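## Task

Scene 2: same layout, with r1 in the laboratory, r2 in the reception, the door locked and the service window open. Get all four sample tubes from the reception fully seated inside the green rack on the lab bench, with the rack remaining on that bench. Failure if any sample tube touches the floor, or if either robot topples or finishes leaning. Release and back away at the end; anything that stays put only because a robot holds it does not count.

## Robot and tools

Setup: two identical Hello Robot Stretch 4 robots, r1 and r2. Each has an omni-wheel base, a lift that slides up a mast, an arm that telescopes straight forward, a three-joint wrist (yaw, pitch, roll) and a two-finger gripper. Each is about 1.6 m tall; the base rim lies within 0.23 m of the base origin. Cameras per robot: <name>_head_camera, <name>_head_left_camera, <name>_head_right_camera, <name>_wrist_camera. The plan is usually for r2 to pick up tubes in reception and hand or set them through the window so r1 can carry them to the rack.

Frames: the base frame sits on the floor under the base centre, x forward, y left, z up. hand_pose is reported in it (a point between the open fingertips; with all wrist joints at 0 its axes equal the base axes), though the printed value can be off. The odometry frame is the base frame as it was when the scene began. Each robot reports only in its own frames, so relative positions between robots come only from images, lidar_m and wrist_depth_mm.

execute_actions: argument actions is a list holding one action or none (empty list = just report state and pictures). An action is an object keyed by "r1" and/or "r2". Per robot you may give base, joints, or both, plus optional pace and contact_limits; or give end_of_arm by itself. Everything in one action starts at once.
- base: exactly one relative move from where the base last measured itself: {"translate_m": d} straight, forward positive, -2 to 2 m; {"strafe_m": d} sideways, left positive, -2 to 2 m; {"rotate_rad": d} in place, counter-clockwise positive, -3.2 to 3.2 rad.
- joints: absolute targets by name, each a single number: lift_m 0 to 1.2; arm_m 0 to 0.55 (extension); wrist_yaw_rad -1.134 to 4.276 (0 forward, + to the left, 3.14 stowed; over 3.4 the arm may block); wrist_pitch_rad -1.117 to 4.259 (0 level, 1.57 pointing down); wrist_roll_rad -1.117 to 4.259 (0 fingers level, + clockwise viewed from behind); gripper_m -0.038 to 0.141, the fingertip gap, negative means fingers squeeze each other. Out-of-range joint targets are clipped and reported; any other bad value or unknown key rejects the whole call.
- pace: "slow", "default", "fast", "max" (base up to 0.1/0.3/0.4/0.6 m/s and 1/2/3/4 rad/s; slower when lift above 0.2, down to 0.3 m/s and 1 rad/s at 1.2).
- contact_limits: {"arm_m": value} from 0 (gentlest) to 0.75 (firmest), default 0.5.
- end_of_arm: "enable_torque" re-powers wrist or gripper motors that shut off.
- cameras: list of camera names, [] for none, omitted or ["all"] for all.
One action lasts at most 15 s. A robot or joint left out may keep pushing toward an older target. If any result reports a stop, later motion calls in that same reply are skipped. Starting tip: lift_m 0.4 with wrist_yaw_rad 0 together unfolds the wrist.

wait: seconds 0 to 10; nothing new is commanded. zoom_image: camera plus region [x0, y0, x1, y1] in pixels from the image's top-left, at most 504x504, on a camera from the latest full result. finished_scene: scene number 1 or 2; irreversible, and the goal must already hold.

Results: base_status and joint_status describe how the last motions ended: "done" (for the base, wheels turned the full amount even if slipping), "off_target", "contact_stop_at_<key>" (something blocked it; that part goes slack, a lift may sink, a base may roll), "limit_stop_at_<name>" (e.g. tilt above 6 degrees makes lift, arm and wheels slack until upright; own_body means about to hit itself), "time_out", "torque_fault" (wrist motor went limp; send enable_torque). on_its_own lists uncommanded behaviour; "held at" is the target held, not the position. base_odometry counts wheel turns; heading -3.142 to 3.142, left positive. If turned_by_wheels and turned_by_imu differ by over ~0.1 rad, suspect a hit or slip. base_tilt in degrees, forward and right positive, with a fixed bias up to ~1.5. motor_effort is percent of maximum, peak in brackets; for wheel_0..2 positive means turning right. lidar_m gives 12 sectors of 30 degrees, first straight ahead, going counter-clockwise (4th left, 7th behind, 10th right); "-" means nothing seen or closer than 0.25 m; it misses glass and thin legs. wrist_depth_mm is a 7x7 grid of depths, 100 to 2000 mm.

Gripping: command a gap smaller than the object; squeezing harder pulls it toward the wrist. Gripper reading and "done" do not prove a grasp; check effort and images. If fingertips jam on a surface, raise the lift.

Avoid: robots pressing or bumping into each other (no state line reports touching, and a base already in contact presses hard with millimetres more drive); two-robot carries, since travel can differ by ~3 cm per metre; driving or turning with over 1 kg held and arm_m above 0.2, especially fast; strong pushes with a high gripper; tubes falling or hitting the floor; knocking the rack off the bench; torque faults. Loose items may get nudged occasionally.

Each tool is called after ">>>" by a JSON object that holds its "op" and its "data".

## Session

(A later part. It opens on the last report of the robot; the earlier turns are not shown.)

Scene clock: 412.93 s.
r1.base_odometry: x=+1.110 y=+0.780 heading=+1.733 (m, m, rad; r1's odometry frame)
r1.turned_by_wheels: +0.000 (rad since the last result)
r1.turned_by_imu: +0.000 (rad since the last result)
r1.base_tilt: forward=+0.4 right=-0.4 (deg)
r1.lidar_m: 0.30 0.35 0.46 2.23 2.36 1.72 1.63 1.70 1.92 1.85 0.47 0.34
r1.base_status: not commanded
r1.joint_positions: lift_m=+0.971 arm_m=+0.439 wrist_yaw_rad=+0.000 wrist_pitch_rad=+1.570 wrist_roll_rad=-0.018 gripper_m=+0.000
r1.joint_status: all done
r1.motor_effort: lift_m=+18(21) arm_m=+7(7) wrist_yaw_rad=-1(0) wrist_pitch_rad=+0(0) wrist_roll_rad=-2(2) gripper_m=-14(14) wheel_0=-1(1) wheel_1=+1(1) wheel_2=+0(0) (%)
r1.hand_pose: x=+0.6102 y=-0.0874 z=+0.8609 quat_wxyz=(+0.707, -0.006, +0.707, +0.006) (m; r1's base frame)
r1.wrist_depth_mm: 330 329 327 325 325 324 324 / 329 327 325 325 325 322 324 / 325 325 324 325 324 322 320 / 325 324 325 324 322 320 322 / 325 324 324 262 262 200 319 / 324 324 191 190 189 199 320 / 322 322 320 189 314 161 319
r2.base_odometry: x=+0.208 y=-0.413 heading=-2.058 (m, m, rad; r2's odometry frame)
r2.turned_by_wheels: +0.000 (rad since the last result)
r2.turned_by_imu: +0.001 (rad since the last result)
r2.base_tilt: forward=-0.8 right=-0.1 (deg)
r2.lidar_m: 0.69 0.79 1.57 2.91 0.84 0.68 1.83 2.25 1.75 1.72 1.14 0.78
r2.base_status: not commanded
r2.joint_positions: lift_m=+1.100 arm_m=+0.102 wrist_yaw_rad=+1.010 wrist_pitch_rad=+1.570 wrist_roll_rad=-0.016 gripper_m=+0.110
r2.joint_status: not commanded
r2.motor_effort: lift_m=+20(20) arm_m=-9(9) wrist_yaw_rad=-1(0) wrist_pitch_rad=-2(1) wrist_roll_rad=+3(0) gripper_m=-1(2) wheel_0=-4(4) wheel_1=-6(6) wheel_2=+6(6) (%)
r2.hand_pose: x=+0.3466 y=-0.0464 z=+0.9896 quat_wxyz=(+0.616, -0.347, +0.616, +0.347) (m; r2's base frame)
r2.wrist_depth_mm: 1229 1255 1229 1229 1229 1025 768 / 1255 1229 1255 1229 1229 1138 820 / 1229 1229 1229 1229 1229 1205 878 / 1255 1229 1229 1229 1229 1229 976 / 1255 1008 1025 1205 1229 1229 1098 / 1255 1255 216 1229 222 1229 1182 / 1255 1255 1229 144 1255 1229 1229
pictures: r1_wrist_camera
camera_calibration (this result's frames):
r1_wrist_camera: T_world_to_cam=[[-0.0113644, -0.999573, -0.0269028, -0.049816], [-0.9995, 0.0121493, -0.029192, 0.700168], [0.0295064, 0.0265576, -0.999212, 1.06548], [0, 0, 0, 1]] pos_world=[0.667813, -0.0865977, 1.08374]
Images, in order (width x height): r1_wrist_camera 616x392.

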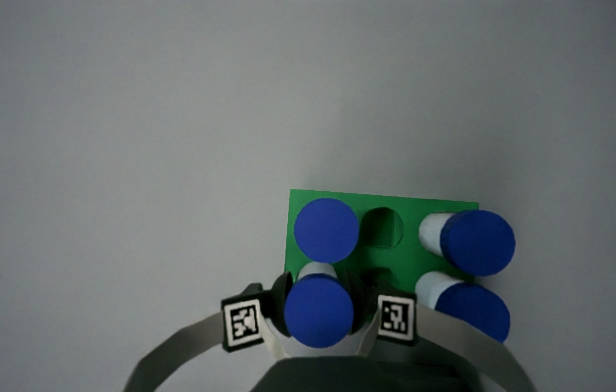

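>>> {"op": "execute_actions", "data": {"actions": [{"r1": {"joints": {"gripper_m": 0.05}, "pace": "fast"}}], "cameras": ["r1_wrist_camera"]}}

Scene clock: 415.13 s.
r1.base_odometry: x=+1.110 y=+0.780 heading=+1.733 (m, m, rad; r1's odometry frame)
r1.turned_by_wheels: +0.000 (rad since the last result)
r1.turned_by_imu: +0.000 (rad since the last result)
r1.base_tilt: forward=+0.2 right=-0.5 (deg)
r1.lidar_m: 0.31 0.34 0.48 2.21 2.35 1.72 1.64 1.72 1.92 1.83 0.49 0.34
r1.base_status: not commanded
r1.joint_positions: lift_m=+0.971 arm_m=+0.439 wrist_yaw_rad=+0.000 wrist_pitch_rad=+1.570 wrist_roll_rad=-0.018 gripper_m=+0.050
r1.joint_status: all done
r1.motor_effort: lift_m=+18(18) arm_m=+7(7) wrist_yaw_rad=+0(0) wrist_pitch_rad=+0(1) wrist_roll_rad=+1(0) gripper_m=-3(17) wheel_0=-1(1) wheel_1=+1(1) wheel_2=+0(0) (%)
r1.hand_pose: x=+0.6102 y=-0.0874 z=+0.8609 quat_wxyz=(+0.707, -0.006, +0.707, +0.006) (m; r1's base frame)
r1.wrist_depth_mm: 329 327 327 325 327 325 324 / 327 327 327 325 324 324 322 / 327 325 324 324 324 324 322 / 325 325 325 324 322 320 322 / 324 324 322 262 262 200 320 / 324 322 213 200 194 199 319 / 322 322 322 142 319 199 317
r2.base_odometry: x=+0.208 y=-0.413 heading=-2.058 (m, m, rad; r2's odometry frame)
r2.turned_by_wheels: +0.000 (rad since the last result)
r2.turned_by_imu: +0.001 (rad since the last result)
r2.base_tilt: forward=-0.8 right=+0.1 (deg)
r2.lidar_m: 0.70 0.80 1.58 2.93 0.85 0.67 1.88 2.23 1.77 1.72 1.19 0.78
r2.base_status: not commanded
r2.joint_positions: lift_m=+1.100 arm_m=+0.102 wrist_yaw_rad=+1.010 wrist_pitch_rad=+1.570 wrist_roll_rad=-0.016 gripper_m=+0.110
r2.joint_status: not commanded
r2.motor_effort: lift_m=+20(20) arm_m=-9(9) wrist_yaw_rad=-1(1) wrist_pitch_rad=+0(1) wrist_roll_rad=+2(2) gripper_m=-1(0) wheel_0=-5(4) wheel_1=-6(6) wheel_2=+6(6) (%)
r2.hand_pose: x=+0.3466 y=-0.0464 z=+0.9896 quat_wxyz=(+0.616, -0.347, +0.616, +0.347) (m; r2's base frame)
r2.wrist_depth_mm: 1255 1229 1255 1229 1205 1008 759 / 1229 1229 1229 1229 1205 1118 820 / 1255 1229 1255 1229 1229 1205 891 / 1255 1255 1205 1229 1229 1205 960 / 1255 1008 1008 1255 1229 1229 1098 / 1205 1229 217 1229 221 1205 1182 / 1229 1255 1229 144 1205 1205 1205
pictures: r1_wrist_camera
camera_calibration (this result's frames):
r1_wrist_camera: T_world_to_cam=[[-0.0113643, -0.999573, -0.0269028, -0.049816], [-0.9995, 0.0121491, -0.029192, 0.700168], [0.0295064, 0.0265576, -0.999212, 1.06548], [0, 0, 0, 1]] pos_world=[0.667814, -0.0865977, 1.08374]
Images, in order (width x height): r1_wrist_camera 616x392.

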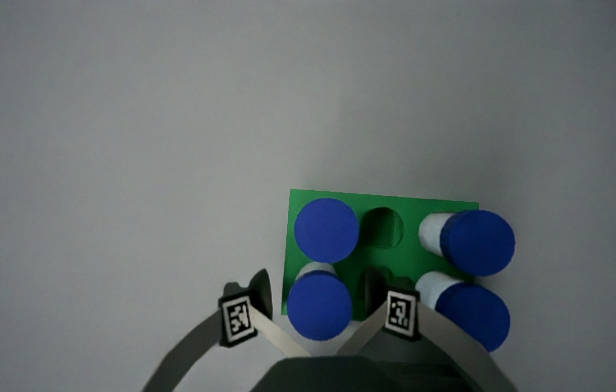

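>>> {"op": "execute_actions", "data": {"actions": [{"r1": {"base": {"translate_m": -0.2}, "joints": {"lift_m": 1.08, "arm_m": 0.18}, "pace": "max"}}], "cameras": ["r1_head_camera", "r1_head_right_camera", "r1_wrist_camera"]}}

>>> {"op": "zoom_image", "data": {"camera": "r1_head_right_camera", "region": [170, 270, 300, 400]}}

Scene clock: 419.00 s.
r1.base_odometry: x=+1.142 y=+0.582 heading=+1.733 (m, m, rad; r1's odometry frame)
r1.turned_by_wheels: +0.000 (rad since the last result)
r1.turned_by_imu: +0.000 (rad since the last result)
r1.base_tilt: forward=+0.3 right=-0.3 (deg)
r1.lidar_m: 0.51 0.54 0.77 2.26 2.08 1.51 1.43 1.52 1.94 1.86 0.76 0.55
r1.base_status: done
r1.joint_positions: lift_m=+1.080 arm_m=+0.181 wrist_yaw_rad=+0.000 wrist_pitch_rad=+1.570 wrist_roll_rad=-0.018 gripper_m=+0.050
r1.joint_status: all done
r1.motor_effort: lift_m=+20(24) arm_m=-7(6) wrist_yaw_rad=+1(1) wrist_pitch_rad=-1(1) wrist_roll_rad=+2(0) gripper_m=-2(2) wheel_0=+1(6) wheel_1=-1(6) wheel_2=-2(9) (%)
r1.hand_pose: x=+0.3523 y=-0.0874 z=+0.9697 quat_wxyz=(+0.707, -0.006, +0.707, +0.006) (m; r1's base frame)
r1.wrist_depth_mm: 439 442 439 439 436 436 433 / 439 436 439 439 439 455 768 / 1229 1229 1229 1205 1229 1229 1229 / 1255 1229 1205 1229 1205 1205 1205 / 1205 1205 1229 1205 1205 1205 1205 / 1205 1205 213 976 195 1182 1182 / 1205 1205 991 142 1205 1182 1182
r2.base_odometry: x=+0.208 y=-0.413 heading=-2.058 (m, m, rad; r2's odometry frame)
r2.turned_by_wheels: +0.000 (rad since the last result)
r2.turned_by_imu: +0.002 (rad since the last result)
r2.base_tilt: forward=-0.8 right=+0.0 (deg)
r2.lidar_m: 0.69 0.78 1.57 2.95 0.85 0.67 1.84 2.27 1.77 1.73 1.16 0.79
r2.base_status: not commanded
r2.joint_positions: lift_m=+1.100 arm_m=+0.102 wrist_yaw_rad=+1.010 wrist_pitch_rad=+1.570 wrist_roll_rad=-0.016 gripper_m=+0.110
r2.joint_status: not commanded
r2.motor_effort: lift_m=+20(20) arm_m=-9(8) wrist_yaw_rad=+0(1) wrist_pitch_rad=+0(1) wrist_roll_rad=+2(1) gripper_m=-1(0) wheel_0=-4(5) wheel_1=-6(6) wheel_2=+6(6) (%)
r2.hand_pose: x=+0.3466 y=-0.0464 z=+0.9896 quat_wxyz=(+0.616, -0.347, +0.616, +0.347) (m; r2's base frame)
r2.wrist_depth_mm: 1255 1255 1229 1229 1205 1025 768 / 1229 1255 1229 1229 1229 1118 820 / 1255 1229 1255 1205 1229 1182 891 / 1255 1229 1255 1255 1255 1229 991 / 1255 1025 1042 1255 1255 1255 1078 / 1229 1229 217 1205 221 1255 1205 / 1255 1255 1229 144 1255 1205 1205
pictures: r1_head_camera, r1_head_right_camera, r1_wrist_camera
camera_calibration (this result's frames):
r1_wrist_camera: T_world_to_cam=[[-0.0118945, -0.999567, -0.0268981, -0.0496385], [-0.999505, 0.0126686, -0.0287944, 0.445156], [0.0291227, 0.0265423, -0.999223, 1.18193], [0, 0, 0, 1]] pos_world=[0.409924, -0.0866278, 1.1925]
Images, in order (width x height): r1_head_camera 420x560, r1_head_right_camera 420x672, r1_wrist_camera 616x392.

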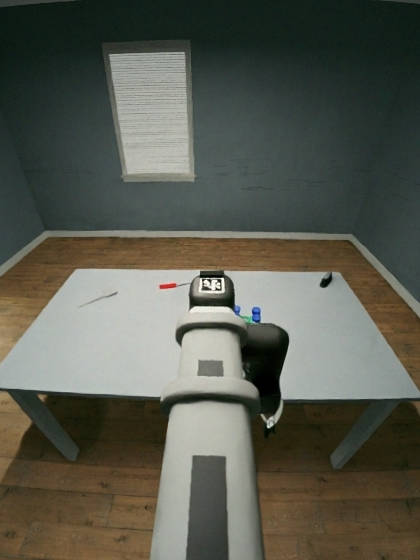

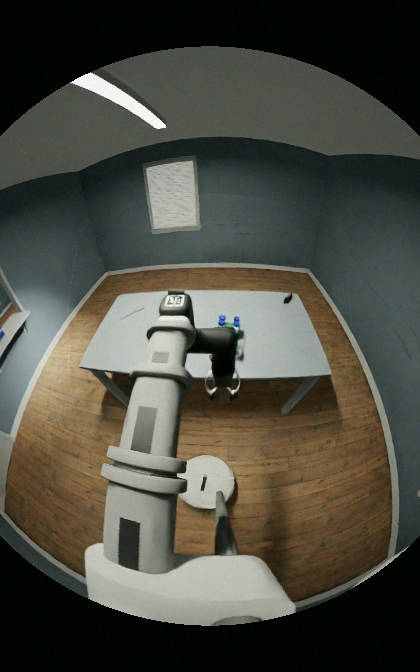

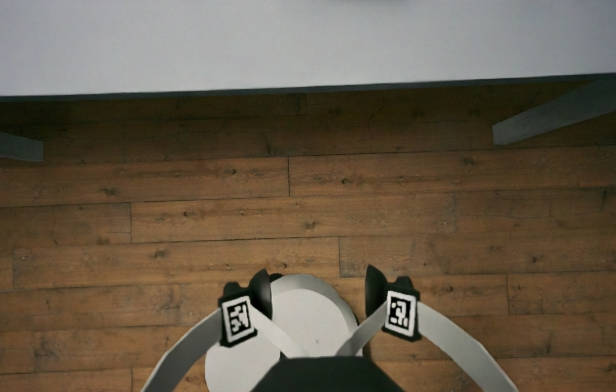

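Region (170, 270, 300, 400) of r1_head_right_camera's 420x672 image, scaled by 3.877, with more detail than that image has.

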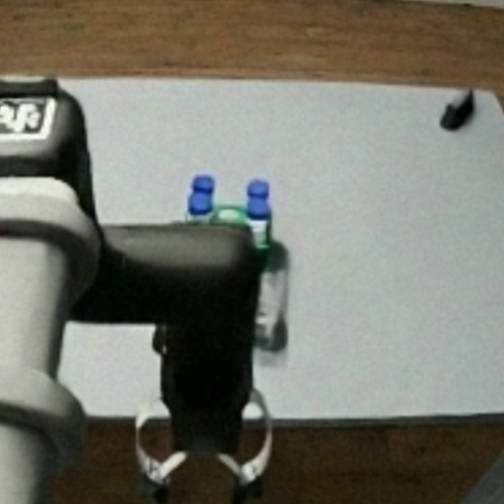

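All four tubes are seated in the green rack, and the robot is clear.

>>> {"op": "finished_scene", "data": {"scene": 2}}

The scene is finished: the task was done.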